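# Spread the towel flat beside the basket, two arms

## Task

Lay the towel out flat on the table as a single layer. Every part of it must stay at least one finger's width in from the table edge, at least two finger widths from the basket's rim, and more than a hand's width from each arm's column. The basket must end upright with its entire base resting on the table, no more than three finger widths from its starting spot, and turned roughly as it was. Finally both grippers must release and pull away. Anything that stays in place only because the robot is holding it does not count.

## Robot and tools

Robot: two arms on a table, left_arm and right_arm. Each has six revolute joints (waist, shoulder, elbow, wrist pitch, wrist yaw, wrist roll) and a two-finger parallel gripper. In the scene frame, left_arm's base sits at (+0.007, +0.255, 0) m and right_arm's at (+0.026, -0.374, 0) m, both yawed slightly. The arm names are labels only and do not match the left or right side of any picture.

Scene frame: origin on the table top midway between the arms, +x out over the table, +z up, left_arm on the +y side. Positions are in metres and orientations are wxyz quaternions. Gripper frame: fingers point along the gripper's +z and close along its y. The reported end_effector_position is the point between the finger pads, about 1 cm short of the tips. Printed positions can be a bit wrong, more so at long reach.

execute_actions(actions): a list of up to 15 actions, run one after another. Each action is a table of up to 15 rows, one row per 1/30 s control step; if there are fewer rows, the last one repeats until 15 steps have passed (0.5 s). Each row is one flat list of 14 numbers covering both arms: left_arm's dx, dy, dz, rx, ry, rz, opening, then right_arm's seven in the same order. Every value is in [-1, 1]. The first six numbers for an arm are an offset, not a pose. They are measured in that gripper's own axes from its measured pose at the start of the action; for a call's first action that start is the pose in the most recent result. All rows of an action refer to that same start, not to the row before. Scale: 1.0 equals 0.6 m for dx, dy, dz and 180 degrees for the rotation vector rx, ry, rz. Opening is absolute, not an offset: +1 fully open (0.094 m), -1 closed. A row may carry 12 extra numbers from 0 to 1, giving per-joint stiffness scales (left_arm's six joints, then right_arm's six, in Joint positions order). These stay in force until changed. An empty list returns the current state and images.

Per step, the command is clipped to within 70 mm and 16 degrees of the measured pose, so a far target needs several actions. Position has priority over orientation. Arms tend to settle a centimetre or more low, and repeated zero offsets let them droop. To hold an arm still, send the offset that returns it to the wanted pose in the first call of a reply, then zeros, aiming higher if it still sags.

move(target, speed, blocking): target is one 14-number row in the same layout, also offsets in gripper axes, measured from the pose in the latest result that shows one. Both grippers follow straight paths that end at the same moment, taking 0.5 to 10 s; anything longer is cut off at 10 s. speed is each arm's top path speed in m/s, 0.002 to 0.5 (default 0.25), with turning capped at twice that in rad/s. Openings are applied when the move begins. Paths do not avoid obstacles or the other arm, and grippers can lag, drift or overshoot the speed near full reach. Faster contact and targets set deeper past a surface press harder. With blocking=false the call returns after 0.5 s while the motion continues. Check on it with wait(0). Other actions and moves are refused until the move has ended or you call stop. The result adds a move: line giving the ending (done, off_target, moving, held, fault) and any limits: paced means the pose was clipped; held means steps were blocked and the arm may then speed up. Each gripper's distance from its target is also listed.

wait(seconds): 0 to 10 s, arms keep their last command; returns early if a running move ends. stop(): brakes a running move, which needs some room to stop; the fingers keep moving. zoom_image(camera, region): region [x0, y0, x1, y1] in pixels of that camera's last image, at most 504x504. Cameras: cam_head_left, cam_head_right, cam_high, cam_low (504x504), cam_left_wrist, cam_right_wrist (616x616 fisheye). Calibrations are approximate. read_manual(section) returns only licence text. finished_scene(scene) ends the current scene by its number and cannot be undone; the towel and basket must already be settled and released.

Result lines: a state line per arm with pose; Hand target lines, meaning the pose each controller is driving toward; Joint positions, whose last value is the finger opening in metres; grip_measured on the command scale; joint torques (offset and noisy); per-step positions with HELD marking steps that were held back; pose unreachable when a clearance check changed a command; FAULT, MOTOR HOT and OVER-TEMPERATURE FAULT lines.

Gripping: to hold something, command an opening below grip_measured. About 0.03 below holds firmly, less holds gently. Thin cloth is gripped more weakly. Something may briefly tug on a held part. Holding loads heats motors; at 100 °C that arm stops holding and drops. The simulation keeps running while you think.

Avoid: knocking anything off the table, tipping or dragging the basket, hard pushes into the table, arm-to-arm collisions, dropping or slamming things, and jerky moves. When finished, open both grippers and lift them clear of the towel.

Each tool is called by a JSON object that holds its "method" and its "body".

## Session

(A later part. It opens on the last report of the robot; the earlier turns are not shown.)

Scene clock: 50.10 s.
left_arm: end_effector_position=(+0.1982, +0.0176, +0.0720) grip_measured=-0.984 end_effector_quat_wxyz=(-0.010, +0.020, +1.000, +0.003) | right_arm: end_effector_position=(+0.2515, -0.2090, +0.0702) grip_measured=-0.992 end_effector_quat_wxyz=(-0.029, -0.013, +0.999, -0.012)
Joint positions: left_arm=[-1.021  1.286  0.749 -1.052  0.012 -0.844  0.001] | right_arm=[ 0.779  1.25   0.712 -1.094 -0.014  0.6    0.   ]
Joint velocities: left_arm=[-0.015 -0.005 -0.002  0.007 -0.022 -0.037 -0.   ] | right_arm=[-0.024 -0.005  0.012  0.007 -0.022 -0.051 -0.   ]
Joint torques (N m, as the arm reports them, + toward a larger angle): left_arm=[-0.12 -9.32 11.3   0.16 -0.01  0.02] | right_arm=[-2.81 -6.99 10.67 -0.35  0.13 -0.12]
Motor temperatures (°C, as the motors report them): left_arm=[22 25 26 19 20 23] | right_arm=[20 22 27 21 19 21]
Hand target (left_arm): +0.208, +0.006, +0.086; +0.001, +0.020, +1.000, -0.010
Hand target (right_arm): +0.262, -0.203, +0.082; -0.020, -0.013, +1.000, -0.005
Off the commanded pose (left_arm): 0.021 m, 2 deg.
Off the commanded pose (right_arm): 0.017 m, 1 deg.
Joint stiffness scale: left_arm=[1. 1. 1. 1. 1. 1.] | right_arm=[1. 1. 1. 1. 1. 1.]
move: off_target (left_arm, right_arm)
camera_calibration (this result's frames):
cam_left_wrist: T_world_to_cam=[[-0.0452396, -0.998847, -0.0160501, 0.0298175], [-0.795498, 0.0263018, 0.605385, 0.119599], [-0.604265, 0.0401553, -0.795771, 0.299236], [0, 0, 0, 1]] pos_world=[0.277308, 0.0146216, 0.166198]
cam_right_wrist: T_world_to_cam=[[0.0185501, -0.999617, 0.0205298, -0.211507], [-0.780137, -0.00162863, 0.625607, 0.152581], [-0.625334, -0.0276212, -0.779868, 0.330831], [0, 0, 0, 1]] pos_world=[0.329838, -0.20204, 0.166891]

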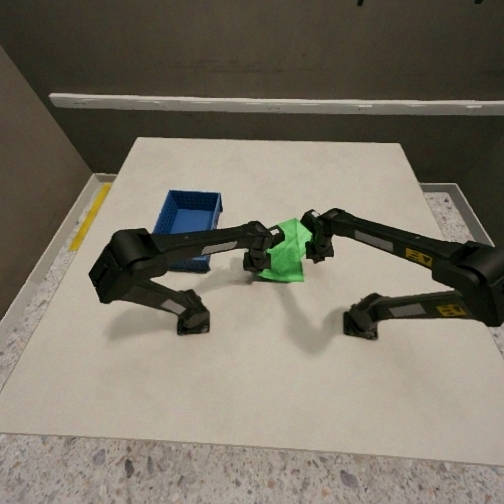

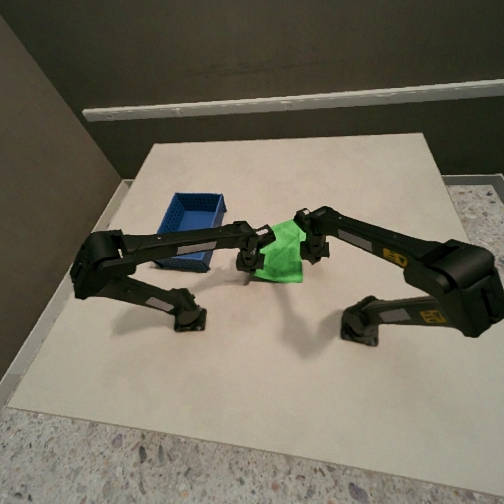

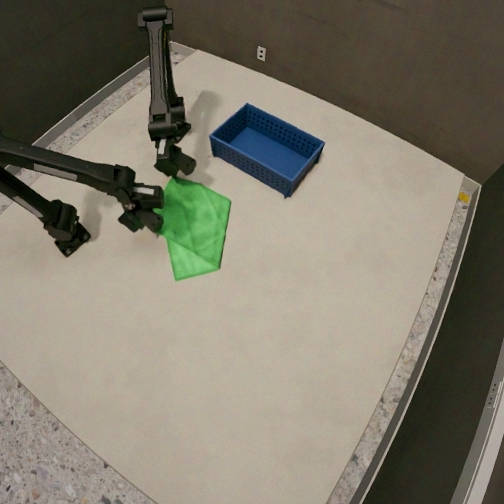

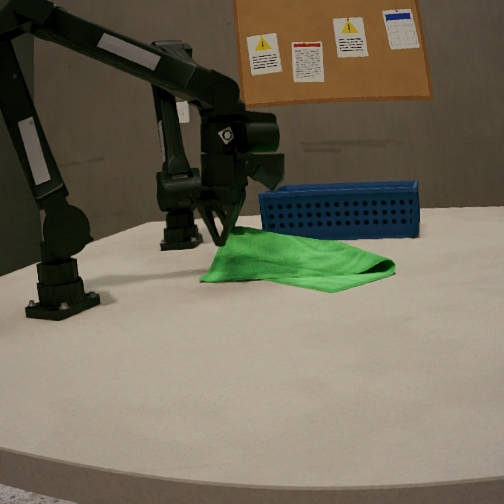

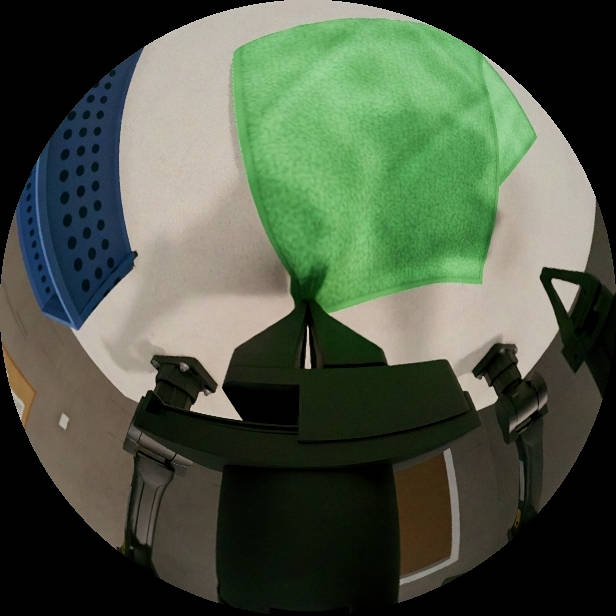

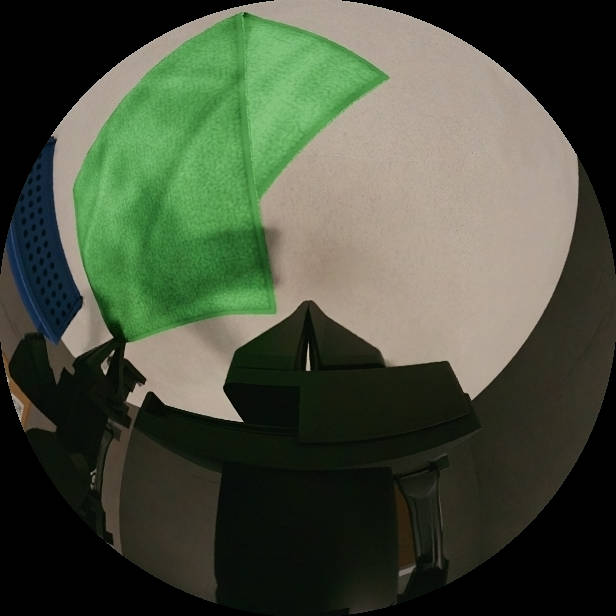

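{"method": "move", "body": {"target": [0,0,0,0,0,0,-1,0.07,0.085,0.04,0,0,0,0], "speed": 0.1}}

{"method": "move", "body": {"target": [0,0,0,0,0,0,-1,0,0,0.07,0,0,0,0], "speed": 0.05}}

Scene clock: 54.63 s.
left_arm: end_effector_position=(+0.1982, +0.0176, +0.0720) grip_measured=-0.984 end_effector_quat_wxyz=(-0.010, +0.020, +1.000, +0.003) | right_arm: end_effector_position=(+0.2077, -0.1618, +0.0512) grip_measured=-0.002 end_effector_quat_wxyz=(-0.028, -0.018, +0.999, -0.013)
Joint positions: left_arm=[-1.021  1.286  0.749 -1.052  0.012 -0.844  0.001] | right_arm=[ 1.004  1.281  0.68  -1.026 -0.023  0.814  0.047]
Joint velocities: left_arm=[ 0.005  0.005  0.012 -0.012  0.007 -0.037 -0.001] | right_arm=[ 0.015 -0.005  0.007 -0.007 -0.022  0.022 -0.   ]
Joint torques (N m, as the arm reports them, + toward a larger angle): left_arm=[ 0.06 -8.97  7.92  0.52 -0.02  0.02] | right_arm=[-2.16 -5.91  7.42  0.63  0.06  0.04]
Motor temperatures (°C, as the motors report them): left_arm=[22 24 26 19 20 23] | right_arm=[20 22 27 21 19 21]
Hand target (left_arm): +0.198, +0.018, +0.072; -0.010, +0.020, +1.000, +0.003
Hand target (right_arm): +0.208, -0.160, +0.048; -0.028, -0.013, +0.999, -0.013
Off the commanded pose (left_arm): 0.000 m, 0 deg.
Off the commanded pose (right_arm): 0.004 m, 1 deg.
Joint stiffness scale: left_arm=[1. 1. 1. 1. 1. 1.] | right_arm=[1. 1. 1. 1. 1. 1.]
move: done
camera_calibration (this result's frames):
cam_left_wrist: T_world_to_cam=[[-0.0452396, -0.998847, -0.0160501, 0.0298175], [-0.795498, 0.0263018, 0.605385, 0.119599], [-0.604265, 0.0401553, -0.795771, 0.299236], [0, 0, 0, 1]] pos_world=[0.277308, 0.0146216, 0.166198]
cam_right_wrist: T_world_to_cam=[[0.0286558, -0.999327, 0.0228974, -0.165331], [-0.781876, -0.00813698, 0.623381, 0.12978], [-0.622775, -0.0357664, -0.781583, 0.28816], [0, 0, 0, 1]] pos_world=[0.285669, -0.153858, 0.148104]

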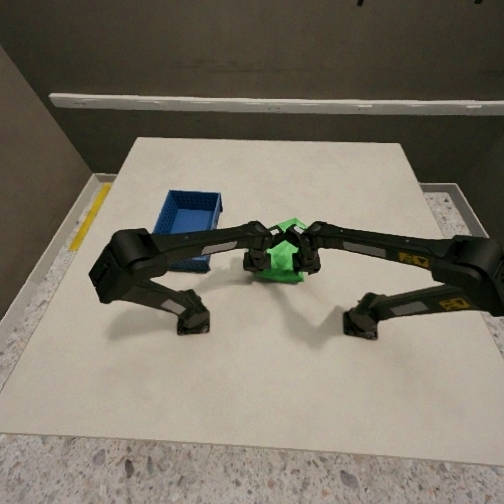

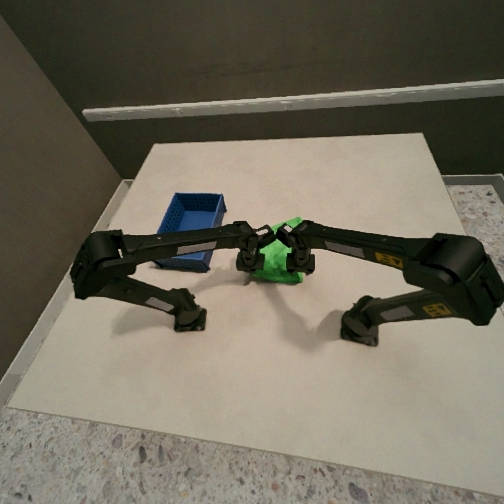

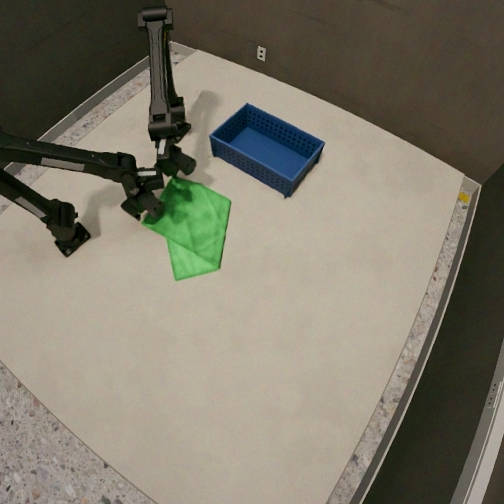

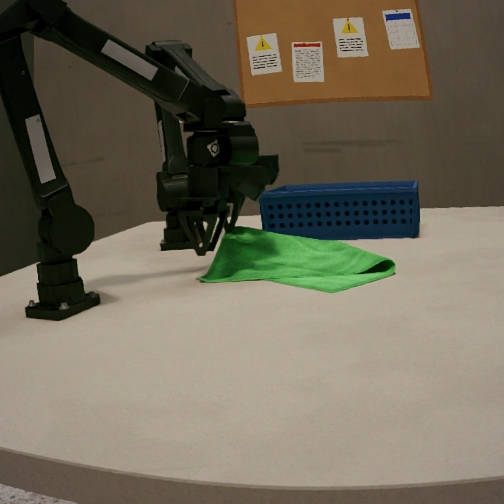

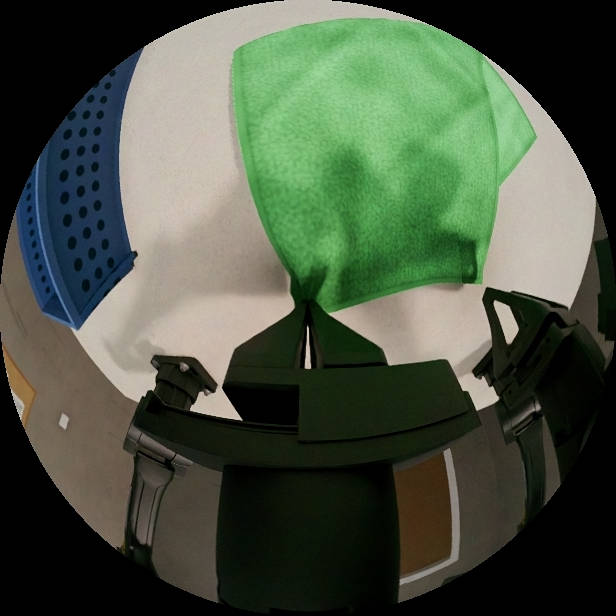

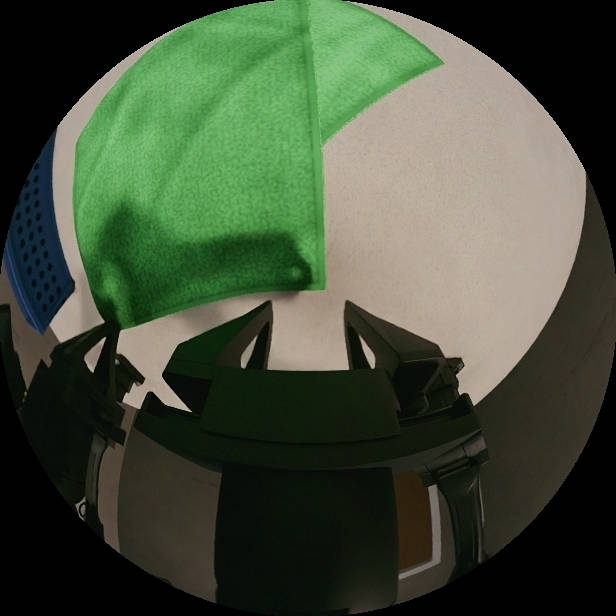

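Scene clock: 55.77 s.
left_arm: end_effector_position=(+0.1982, +0.0176, +0.0720) grip_measured=-0.984 end_effector_quat_wxyz=(-0.010, +0.020, +1.000, +0.003) | right_arm: end_effector_position=(+0.2048, -0.1651, +0.0128) grip_measured=-0.002 end_effector_quat_wxyz=(-0.028, -0.018, +0.999, -0.014)
Joint positions: left_arm=[-1.021  1.286  0.749 -1.052  0.012 -0.844  0.001] | right_arm=[ 1.004  1.354  0.617 -0.892 -0.023  0.814  0.047]
Joint velocities: left_arm=[-0.005 -0.024  0.002  0.012 -0.007  0.022 -0.   ] | right_arm=[ 0.005 -0.005 -0.012  0.022  0.007 -0.007  0.001]
Joint torques (N m, as the arm reports them, + toward a larger angle): left_arm=[-0.03 -9.03  7.95  0.55 -0.03  0.02] | right_arm=[-2.08 -6.55  6.83  0.61  0.14 -0.05]
Motor temperatures (°C, as the motors report them): left_arm=[22 24 26 19 20 23] | right_arm=[20 22 27 21 19 21]
Hand target (left_arm): +0.198, +0.018, +0.072; -0.010, +0.020, +1.000, +0.003
Hand target (right_arm): +0.205, -0.163, +0.010; -0.028, -0.018, +0.999, -0.013
Off the commanded pose (left_arm): 0.000 m, 0 deg.
Off the commanded pose (right_arm): 0.004 m, 0 deg.
Joint stiffness scale: left_arm=[1. 1. 1. 1. 1. 1.] | right_arm=[1. 1. 1. 1. 1. 1.]
move: done
camera_calibration (this result's frames):
cam_left_wrist: T_world_to_cam=[[-0.0452396, -0.998847, -0.0160501, 0.0298175], [-0.795498, 0.0263018, 0.605385, 0.119599], [-0.604265, 0.0401553, -0.795771, 0.299236], [0, 0, 0, 1]] pos_world=[0.277308, 0.0146216, 0.166198]
cam_right_wrist: T_world_to_cam=[[0.0286794, -0.9993, 0.0240147, -0.167657], [-0.781248, -0.00742152, 0.624177, 0.151421], [-0.623562, -0.0366625, -0.780914, 0.256251], [0, 0, 0, 1]] pos_world=[0.282894, -0.157021, 0.109623]

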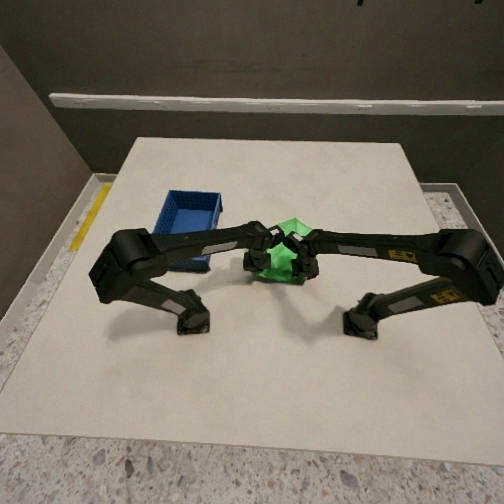

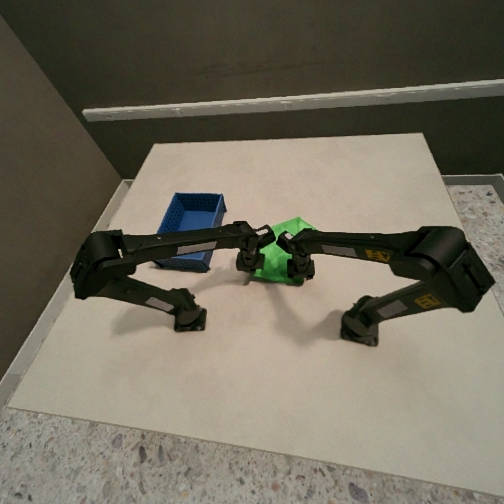

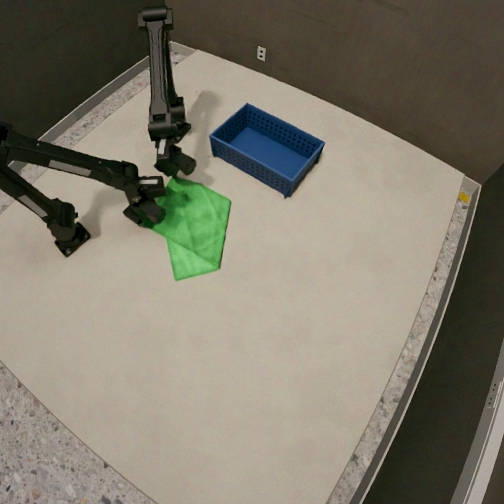

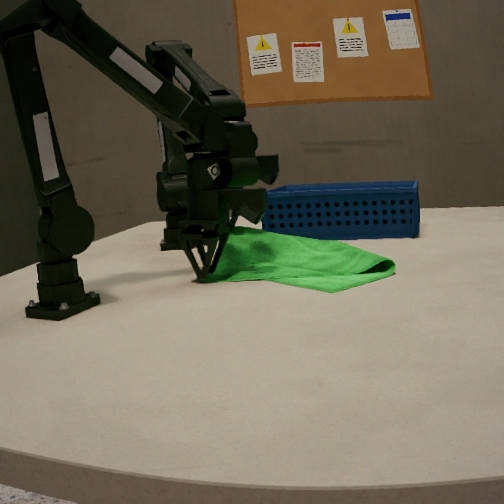

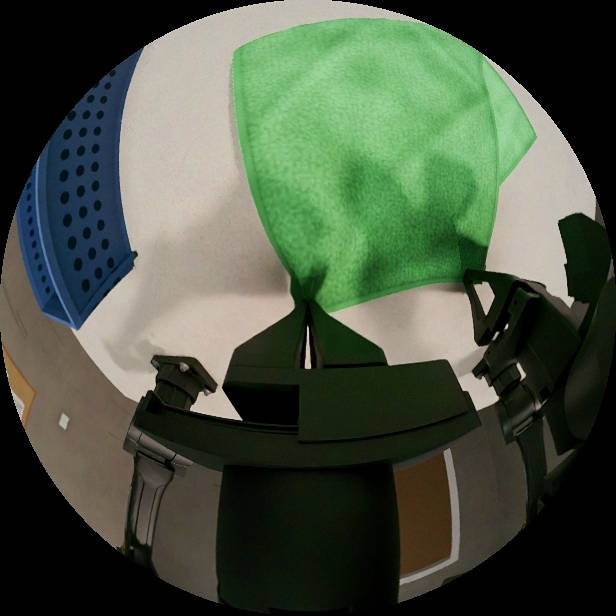

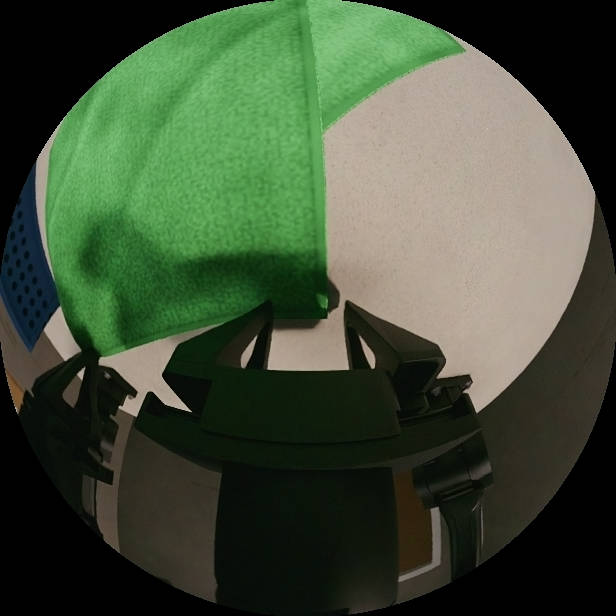

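Not touching yet; press lower.

{"method": "move", "body": {"target": [0,0,0,0,0,0,-1,-0.012,0,0.025,0,0,0,0], "speed": 0.03}}

{"method": "move", "body": {"target": [0,0,0,0,0,0,-1,0,0,0.005,0,0,0,-1]}}

{"method": "move", "body": {"target": [0,0,0,0,0,0,-1,0,-0.03,-0.12,0,0,0,-1], "speed": 0.1}}

Scene clock: 59.80 s.
left_arm: end_effector_position=(+0.1982, +0.0176, +0.0720) grip_measured=-0.984 end_effector_quat_wxyz=(-0.010, +0.020, +1.000, +0.003) | right_arm: end_effector_position=(+0.2078, -0.1632, +0.0049) grip_measured=-0.002 end_effector_quat_wxyz=(-0.028, -0.020, +0.999, -0.012)
Joint positions: left_arm=[-1.021  1.286  0.749 -1.052  0.012 -0.844  0.001] | right_arm=[ 0.999  1.381  0.614 -0.859 -0.025  0.806  0.047]
Joint velocities: left_arm=[ 0.005  0.005 -0.002  0.002  0.037 -0.007 -0.   ] | right_arm=[ 0.005  0.005 -0.022  0.002 -0.037 -0.051 -0.001]
Joint torques (N m, as the arm reports them, + toward a larger angle): left_arm=[-0.05 -9.    7.97  0.55 -0.03  0.03] | right_arm=[-3.6  -6.06  6.39  1.    0.24 -0.18]
Motor temperatures (°C, as the motors report them): left_arm=[22 24 26 19 20 23] | right_arm=[20 22 27 21 19 21]
Hand target (left_arm): +0.198, +0.018, +0.072; -0.010, +0.020, +1.000, +0.003
Hand target (right_arm): +0.211, -0.166, -0.002; -0.028, -0.018, +0.999, -0.014
Off the commanded pose (left_arm): 0.000 m, 0 deg.
Off the commanded pose (right_arm): 0.008 m, 0 deg.
Joint stiffness scale: left_arm=[1. 1. 1. 1. 1. 1.] | right_arm=[1. 1. 1. 1. 1. 1.]
move: done
camera_calibration (this result's frames):
cam_left_wrist: T_world_to_cam=[[-0.0452396, -0.998847, -0.0160501, 0.0298175], [-0.795498, 0.0263018, 0.605385, 0.119599], [-0.604265, 0.0401553, -0.795771, 0.299236], [0, 0, 0, 1]] pos_world=[0.277308, 0.0146216, 0.166198]
cam_right_wrist: T_world_to_cam=[[0.0323487, -0.999287, 0.0194575, -0.16635], [-0.781753, -0.0131673, 0.623449, 0.157904], [-0.622748, -0.0353787, -0.781622, 0.251979], [0, 0, 0, 1]] pos_world=[0.285743, -0.155237, 0.101744]

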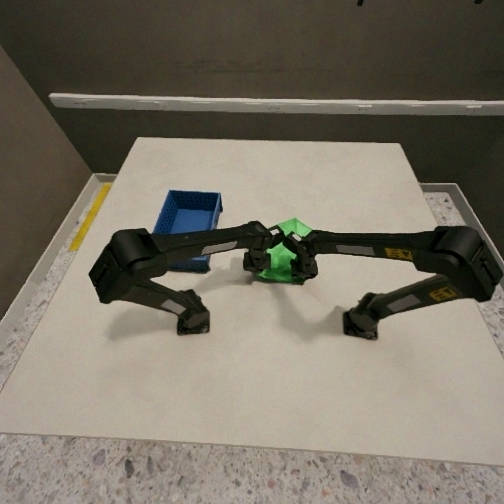

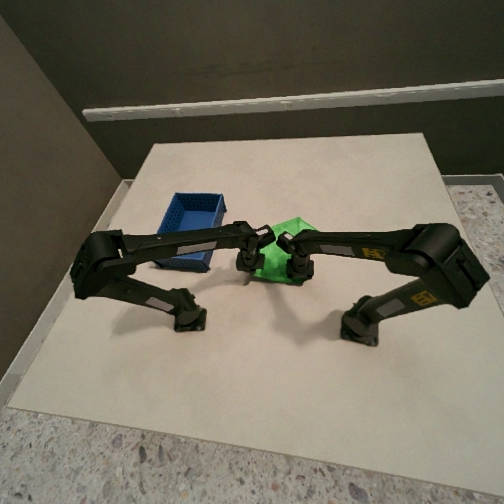

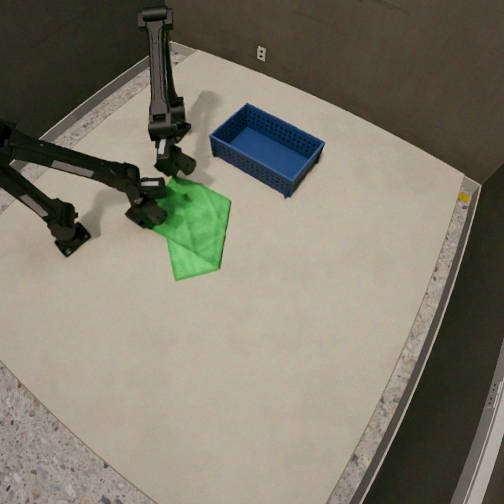

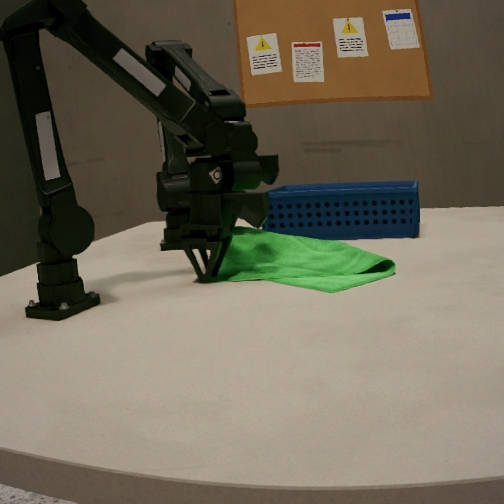

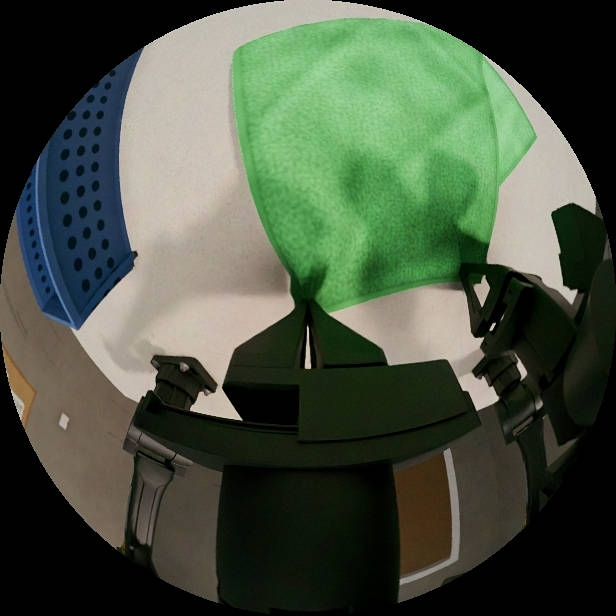

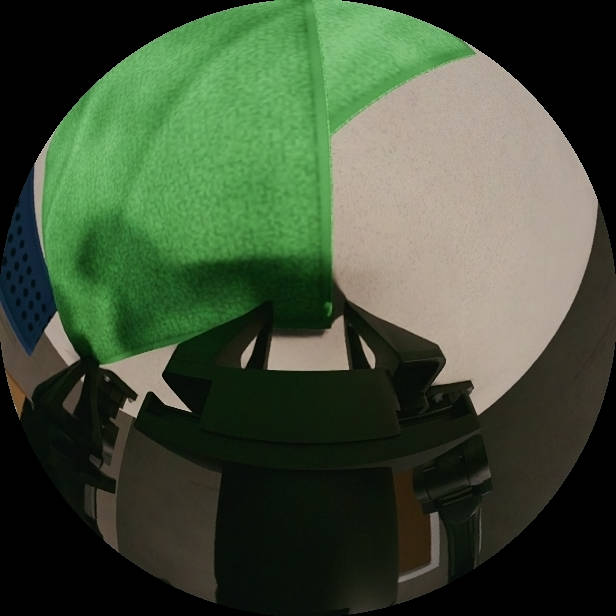

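Scene clock: 60.50 s.
left_arm: end_effector_position=(+0.1979, +0.0172, +0.0720) grip_measured=-0.984 end_effector_quat_wxyz=(-0.011, +0.020, +1.000, +0.002) | right_arm: end_effector_position=(+0.2080, -0.1620, +0.0053) grip_measured=-0.978 end_effector_quat_wxyz=(-0.027, -0.020, +0.999, -0.009)
Joint positions: left_arm=[-1.021  1.286  0.749 -1.052  0.015 -0.844  0.001] | right_arm=[ 0.999  1.379  0.614 -0.856 -0.028  0.806  0.001]
Joint velocities: left_arm=[-0.005 -0.015  0.012 -0.007  0.007 -0.037  0.   ] | right_arm=[ 0.005 -0.005  0.007  0.022  0.081  0.051 -0.   ]
Joint torques (N m, as the arm reports them, + toward a larger angle): left_arm=[-0.16 -9.2   7.97  0.52 -0.11  0.02] | right_arm=[-2.42 -6.89  6.41  0.44  0.26 -0.09]
Motor temperatures (°C, as the motors report them): left_arm=[22 24 26 19 20 23] | right_arm=[20 22 26 21 19 21]
Hand target (left_arm): +0.198, +0.018, +0.072; -0.010, +0.020, +1.000, +0.003
Hand target (right_arm): +0.208, -0.163, +0.002; -0.028, -0.020, +0.999, -0.012
Off the commanded pose (left_arm): 0.000 m, 0 deg.
Off the commanded pose (right_arm): 0.004 m, 0 deg.
Joint stiffness scale: left_arm=[1. 1. 1. 1. 1. 1.] | right_arm=[1. 1. 1. 1. 1. 1.]
move: done
camera_calibration (this result's frames):
cam_left_wrist: T_world_to_cam=[[-0.0452198, -0.998879, -0.0139819, 0.0292887], [-0.794395, 0.0274692, 0.606781, 0.119032], [-0.605716, 0.0385456, -0.794746, 0.299316], [0, 0, 0, 1]] pos_world=[0.277184, 0.0144488, 0.166064]
cam_right_wrist: T_world_to_cam=[[0.0321574, -0.999392, 0.013499, -0.16518], [-0.782205, -0.0167568, 0.622795, 0.157311], [-0.62219, -0.0305865, -0.782268, 0.253181], [0, 0, 0, 1]] pos_world=[0.285888, -0.1547, 0.102313]

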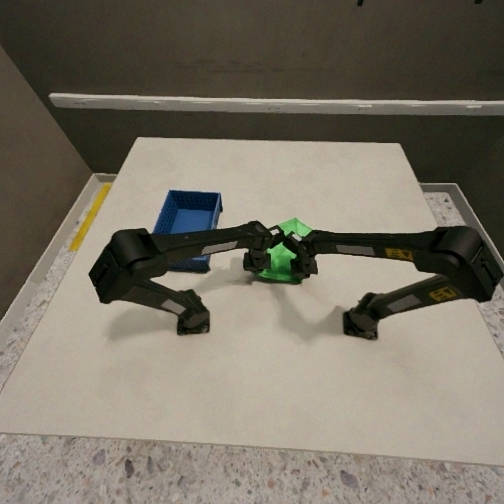

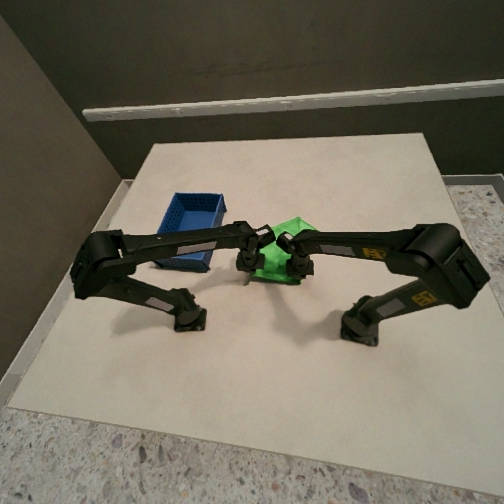

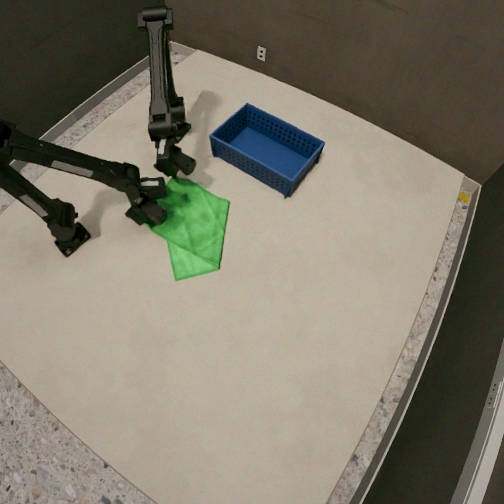

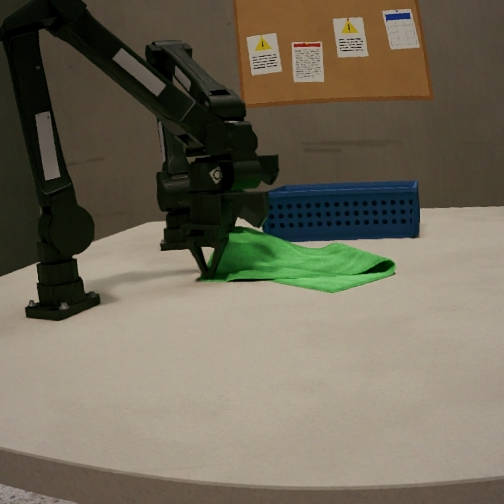

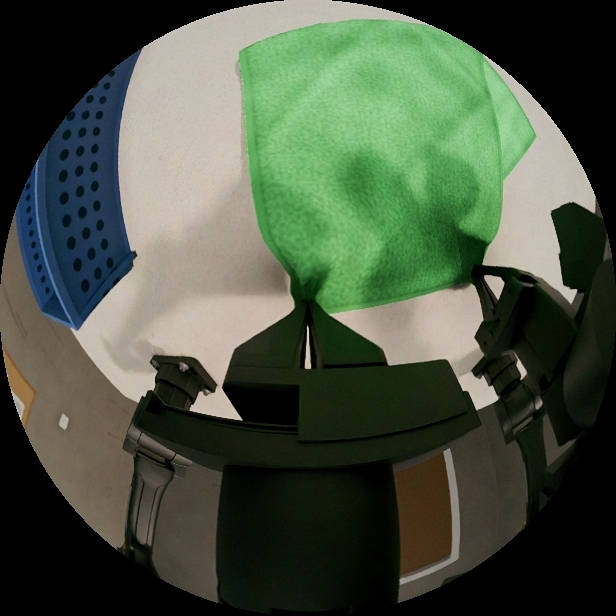

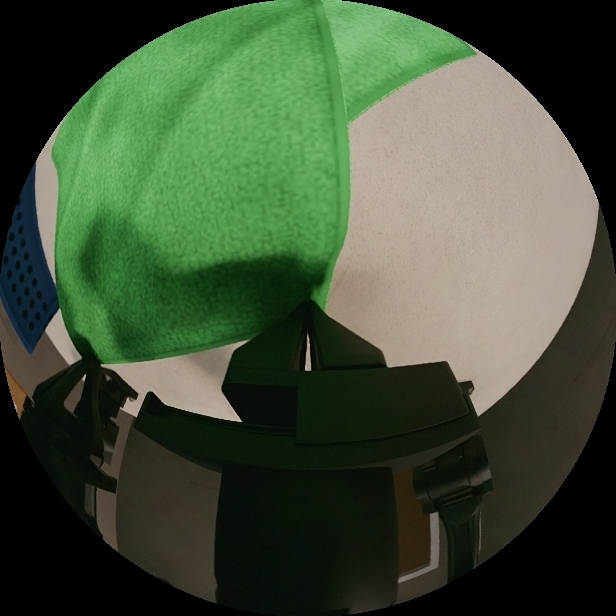

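Scene clock: 61.60 s.
left_arm: end_effector_position=(+0.1978, +0.0156, +0.0720) grip_measured=-0.984 end_effector_quat_wxyz=(-0.012, +0.020, +1.000, -0.002) | right_arm: end_effector_position=(+0.2069, -0.1765, +0.0692) grip_measured=-0.978 end_effector_quat_wxyz=(-0.028, -0.022, +0.999, -0.005)
Joint positions: left_arm=[-1.021  1.286  0.749 -1.047  0.021 -0.844  0.001] | right_arm=[ 0.964  1.206  0.674 -1.085 -0.033  0.765  0.001]
Joint velocities: left_arm=[-0.015 -0.005 -0.012  0.002 -0.007 -0.007 -0.003] | right_arm=[-0.005 -0.015 -0.007 -0.007 -0.037 -0.022  0.   ]
Joint torques (N m, as the arm reports them, + toward a larger angle): left_arm=[-0.02 -9.07  7.95  0.33 -0.22  0.02] | right_arm=[-3.76 -5.99  9.99 -0.94  0.4  -0.18]
Motor temperatures (°C, as the motors report them): left_arm=[22 24 26 19 20 23] | right_arm=[20 22 27 21 19 21]
Hand target (left_arm): +0.198, +0.017, +0.072; -0.011, +0.020, +1.000, +0.002
Hand target (right_arm): +0.213, -0.178, +0.076; -0.028, -0.020, +0.999, -0.008
Off the commanded pose (left_arm): 0.002 m, 0 deg.
Off the commanded pose (right_arm): 0.010 m, 1 deg.
Joint stiffness scale: left_arm=[1. 1. 1. 1. 1. 1.] | right_arm=[1. 1. 1. 1. 1. 1.]
move: done
camera_calibration (this result's frames):
cam_left_wrist: T_world_to_cam=[[-0.0451425, -0.998961, -0.00624312, 0.0271354], [-0.793115, 0.0320393, 0.608228, 0.118528], [-0.607396, 0.0324085, -0.793738, 0.299645], [0, 0, 0, 1]] pos_world=[0.277235, 0.0135986, 0.165917]
cam_right_wrist: T_world_to_cam=[[0.0368253, -0.999309, 0.00503592, -0.180782], [-0.781076, -0.0256391, 0.62391, 0.114562], [-0.62335, -0.0269091, -0.78148, 0.302908], [0, 0, 0, 1]] pos_world=[0.284956, -0.169569, 0.16615]

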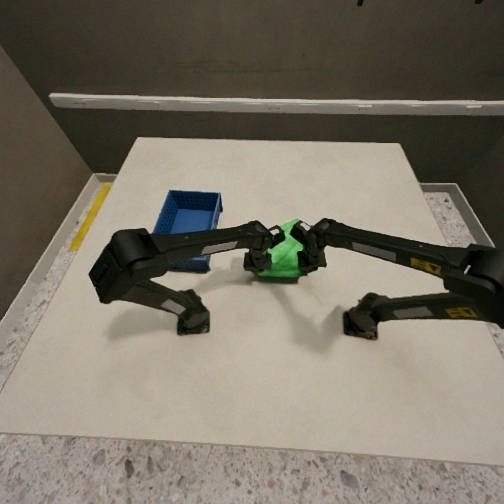

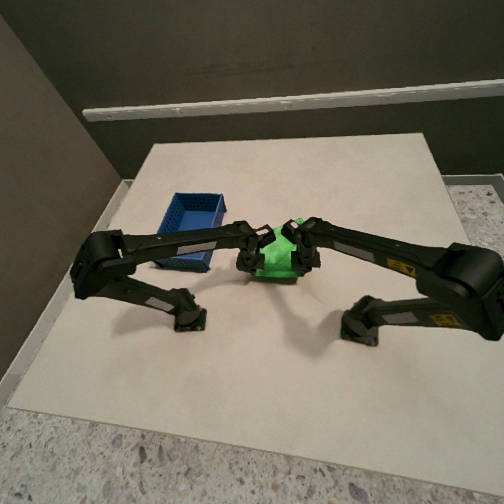

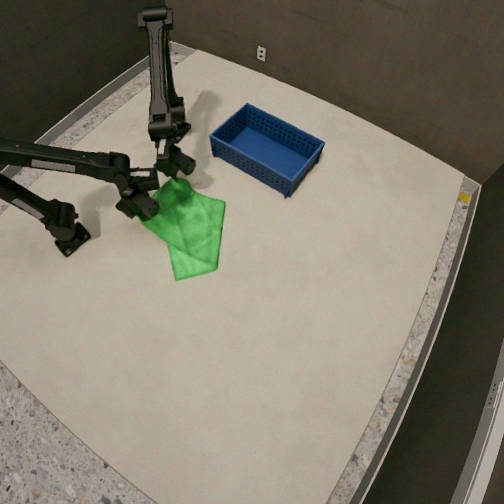

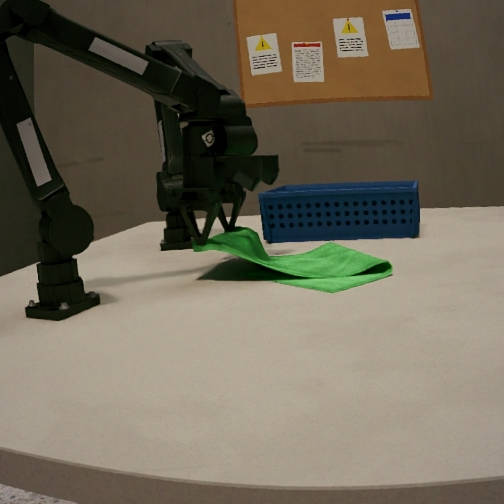

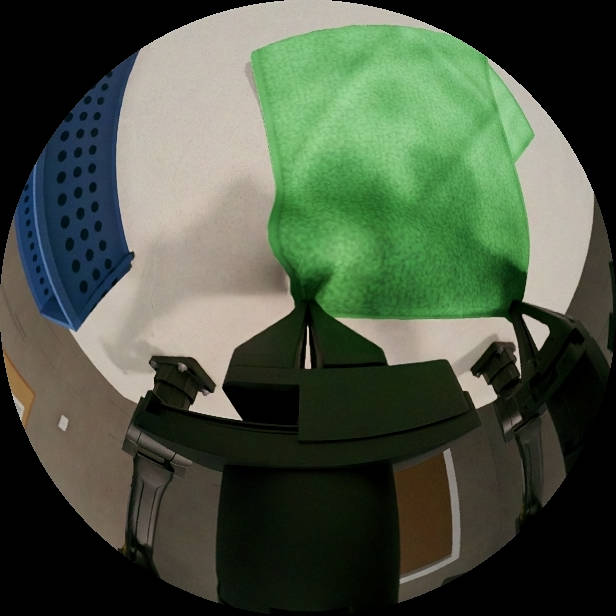

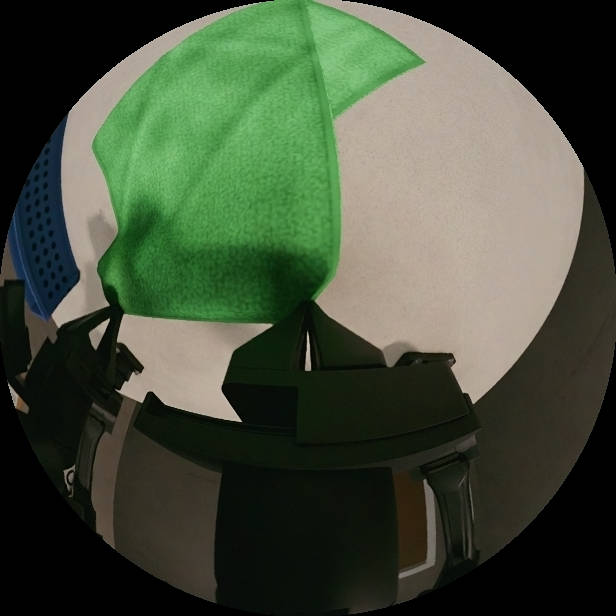

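{"method": "move", "body": {"target": [-0.36,0.03,-0.75,0,-0.2,0,-1,-0.345,0.03,-0.755,0,-0.2,0,-1], "speed": 0.2}}

Scene clock: 71.50 s.
left_arm: end_effector_position=(+0.4168, +0.0224, +0.5033) grip_measured=-0.984 end_effector_quat_wxyz=(+0.289, +0.020, +0.957, -0.002) | right_arm: end_effector_position=(+0.4400, -0.1442, +0.4980) grip_measured=-0.978 end_effector_quat_wxyz=(+0.274, -0.021, +0.961, -0.002)
Joint positions: left_arm=[-0.766  1.405  1.944 -1.61  -0.319 -0.505  0.001] | right_arm=[ 0.77   1.425  1.96  -1.633  0.303  0.499  0.001]
Joint velocities: left_arm=[-0.005  0.005  0.007 -0.007  0.007 -0.007 -0.001] | right_arm=[-0.015 -0.015 -0.002 -0.002  0.022 -0.007 -0.   ]
Joint torques (N m, as the arm reports them, + toward a larger angle): left_arm=[  0.51 -11.24  12.92   1.1   -0.23   0.18] | right_arm=[-2.99 -9.94 12.18  0.68  0.41 -0.21]
Motor temperatures (°C, as the motors report them): left_arm=[22 24 26 19 20 23] | right_arm=[20 22 28 21 19 21]
Hand target (left_arm): +0.422, +0.024, +0.518; +0.300, +0.021, +0.954, -0.005
Hand target (right_arm): +0.444, -0.146, +0.509; +0.281, -0.021, +0.959, -0.000
Off the commanded pose (left_arm): 0.016 m, 1 deg.
Off the commanded pose (right_arm): 0.012 m, 1 deg.
Joint stiffness scale: left_arm=[1. 1. 1. 1. 1. 1.] | right_arm=[1. 1. 1. 1. 1. 1.]
move: off_target (left_arm, right_arm)
camera_calibration (this result's frames):
cam_left_wrist: T_world_to_cam=[[-0.0375795, -0.99908, -0.0206546, 0.0506055], [-0.998404, 0.0366661, 0.0429524, 0.399641], [-0.0421556, 0.0222358, -0.998864, 0.642698], [0, 0, 0, 1]] pos_world=[0.427998, 0.0216148, 0.625848]
cam_right_wrist: T_world_to_cam=[[0.0351179, -0.99935, 0.00810594, -0.160022], [-0.997472, -0.0345482, 0.0620985, 0.403582], [-0.0617781, -0.0102662, -0.998037, 0.64727], [0, 0, 0, 1]] pos_world=[0.448168, -0.13933, 0.622234]

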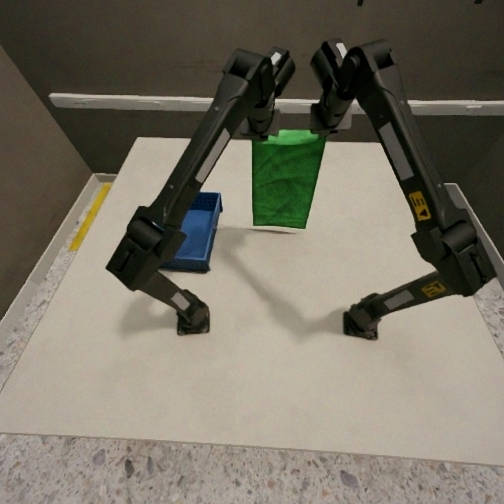

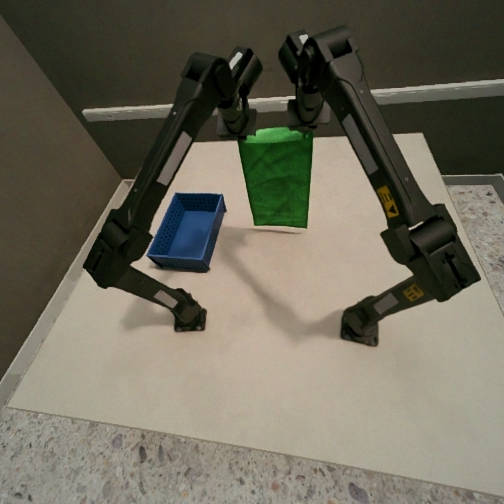

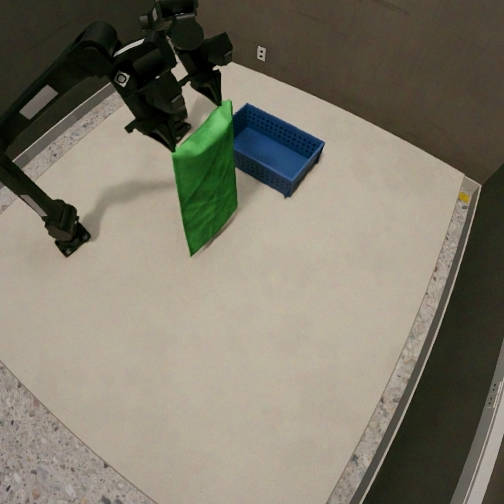

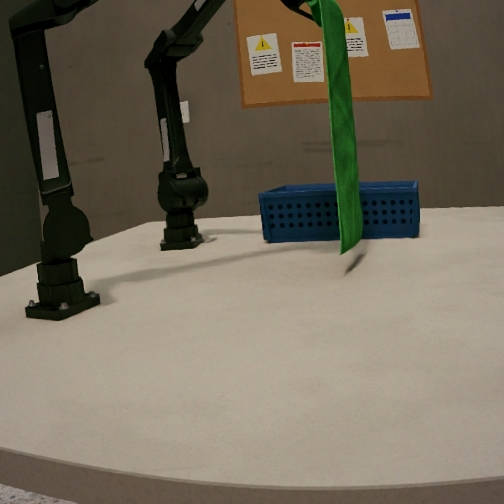

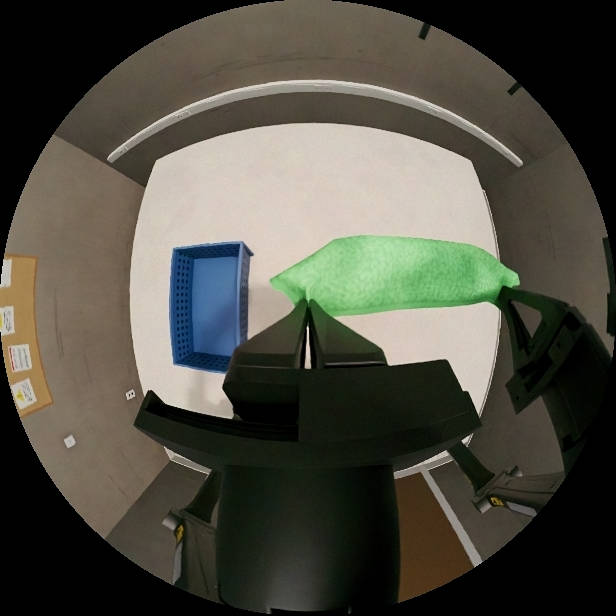

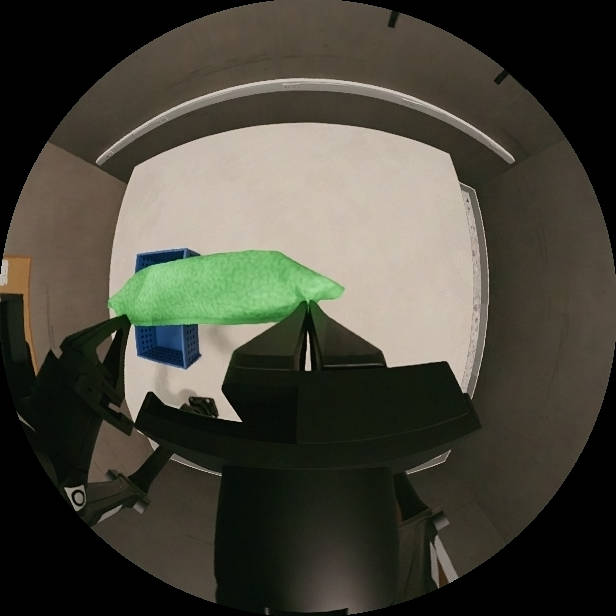

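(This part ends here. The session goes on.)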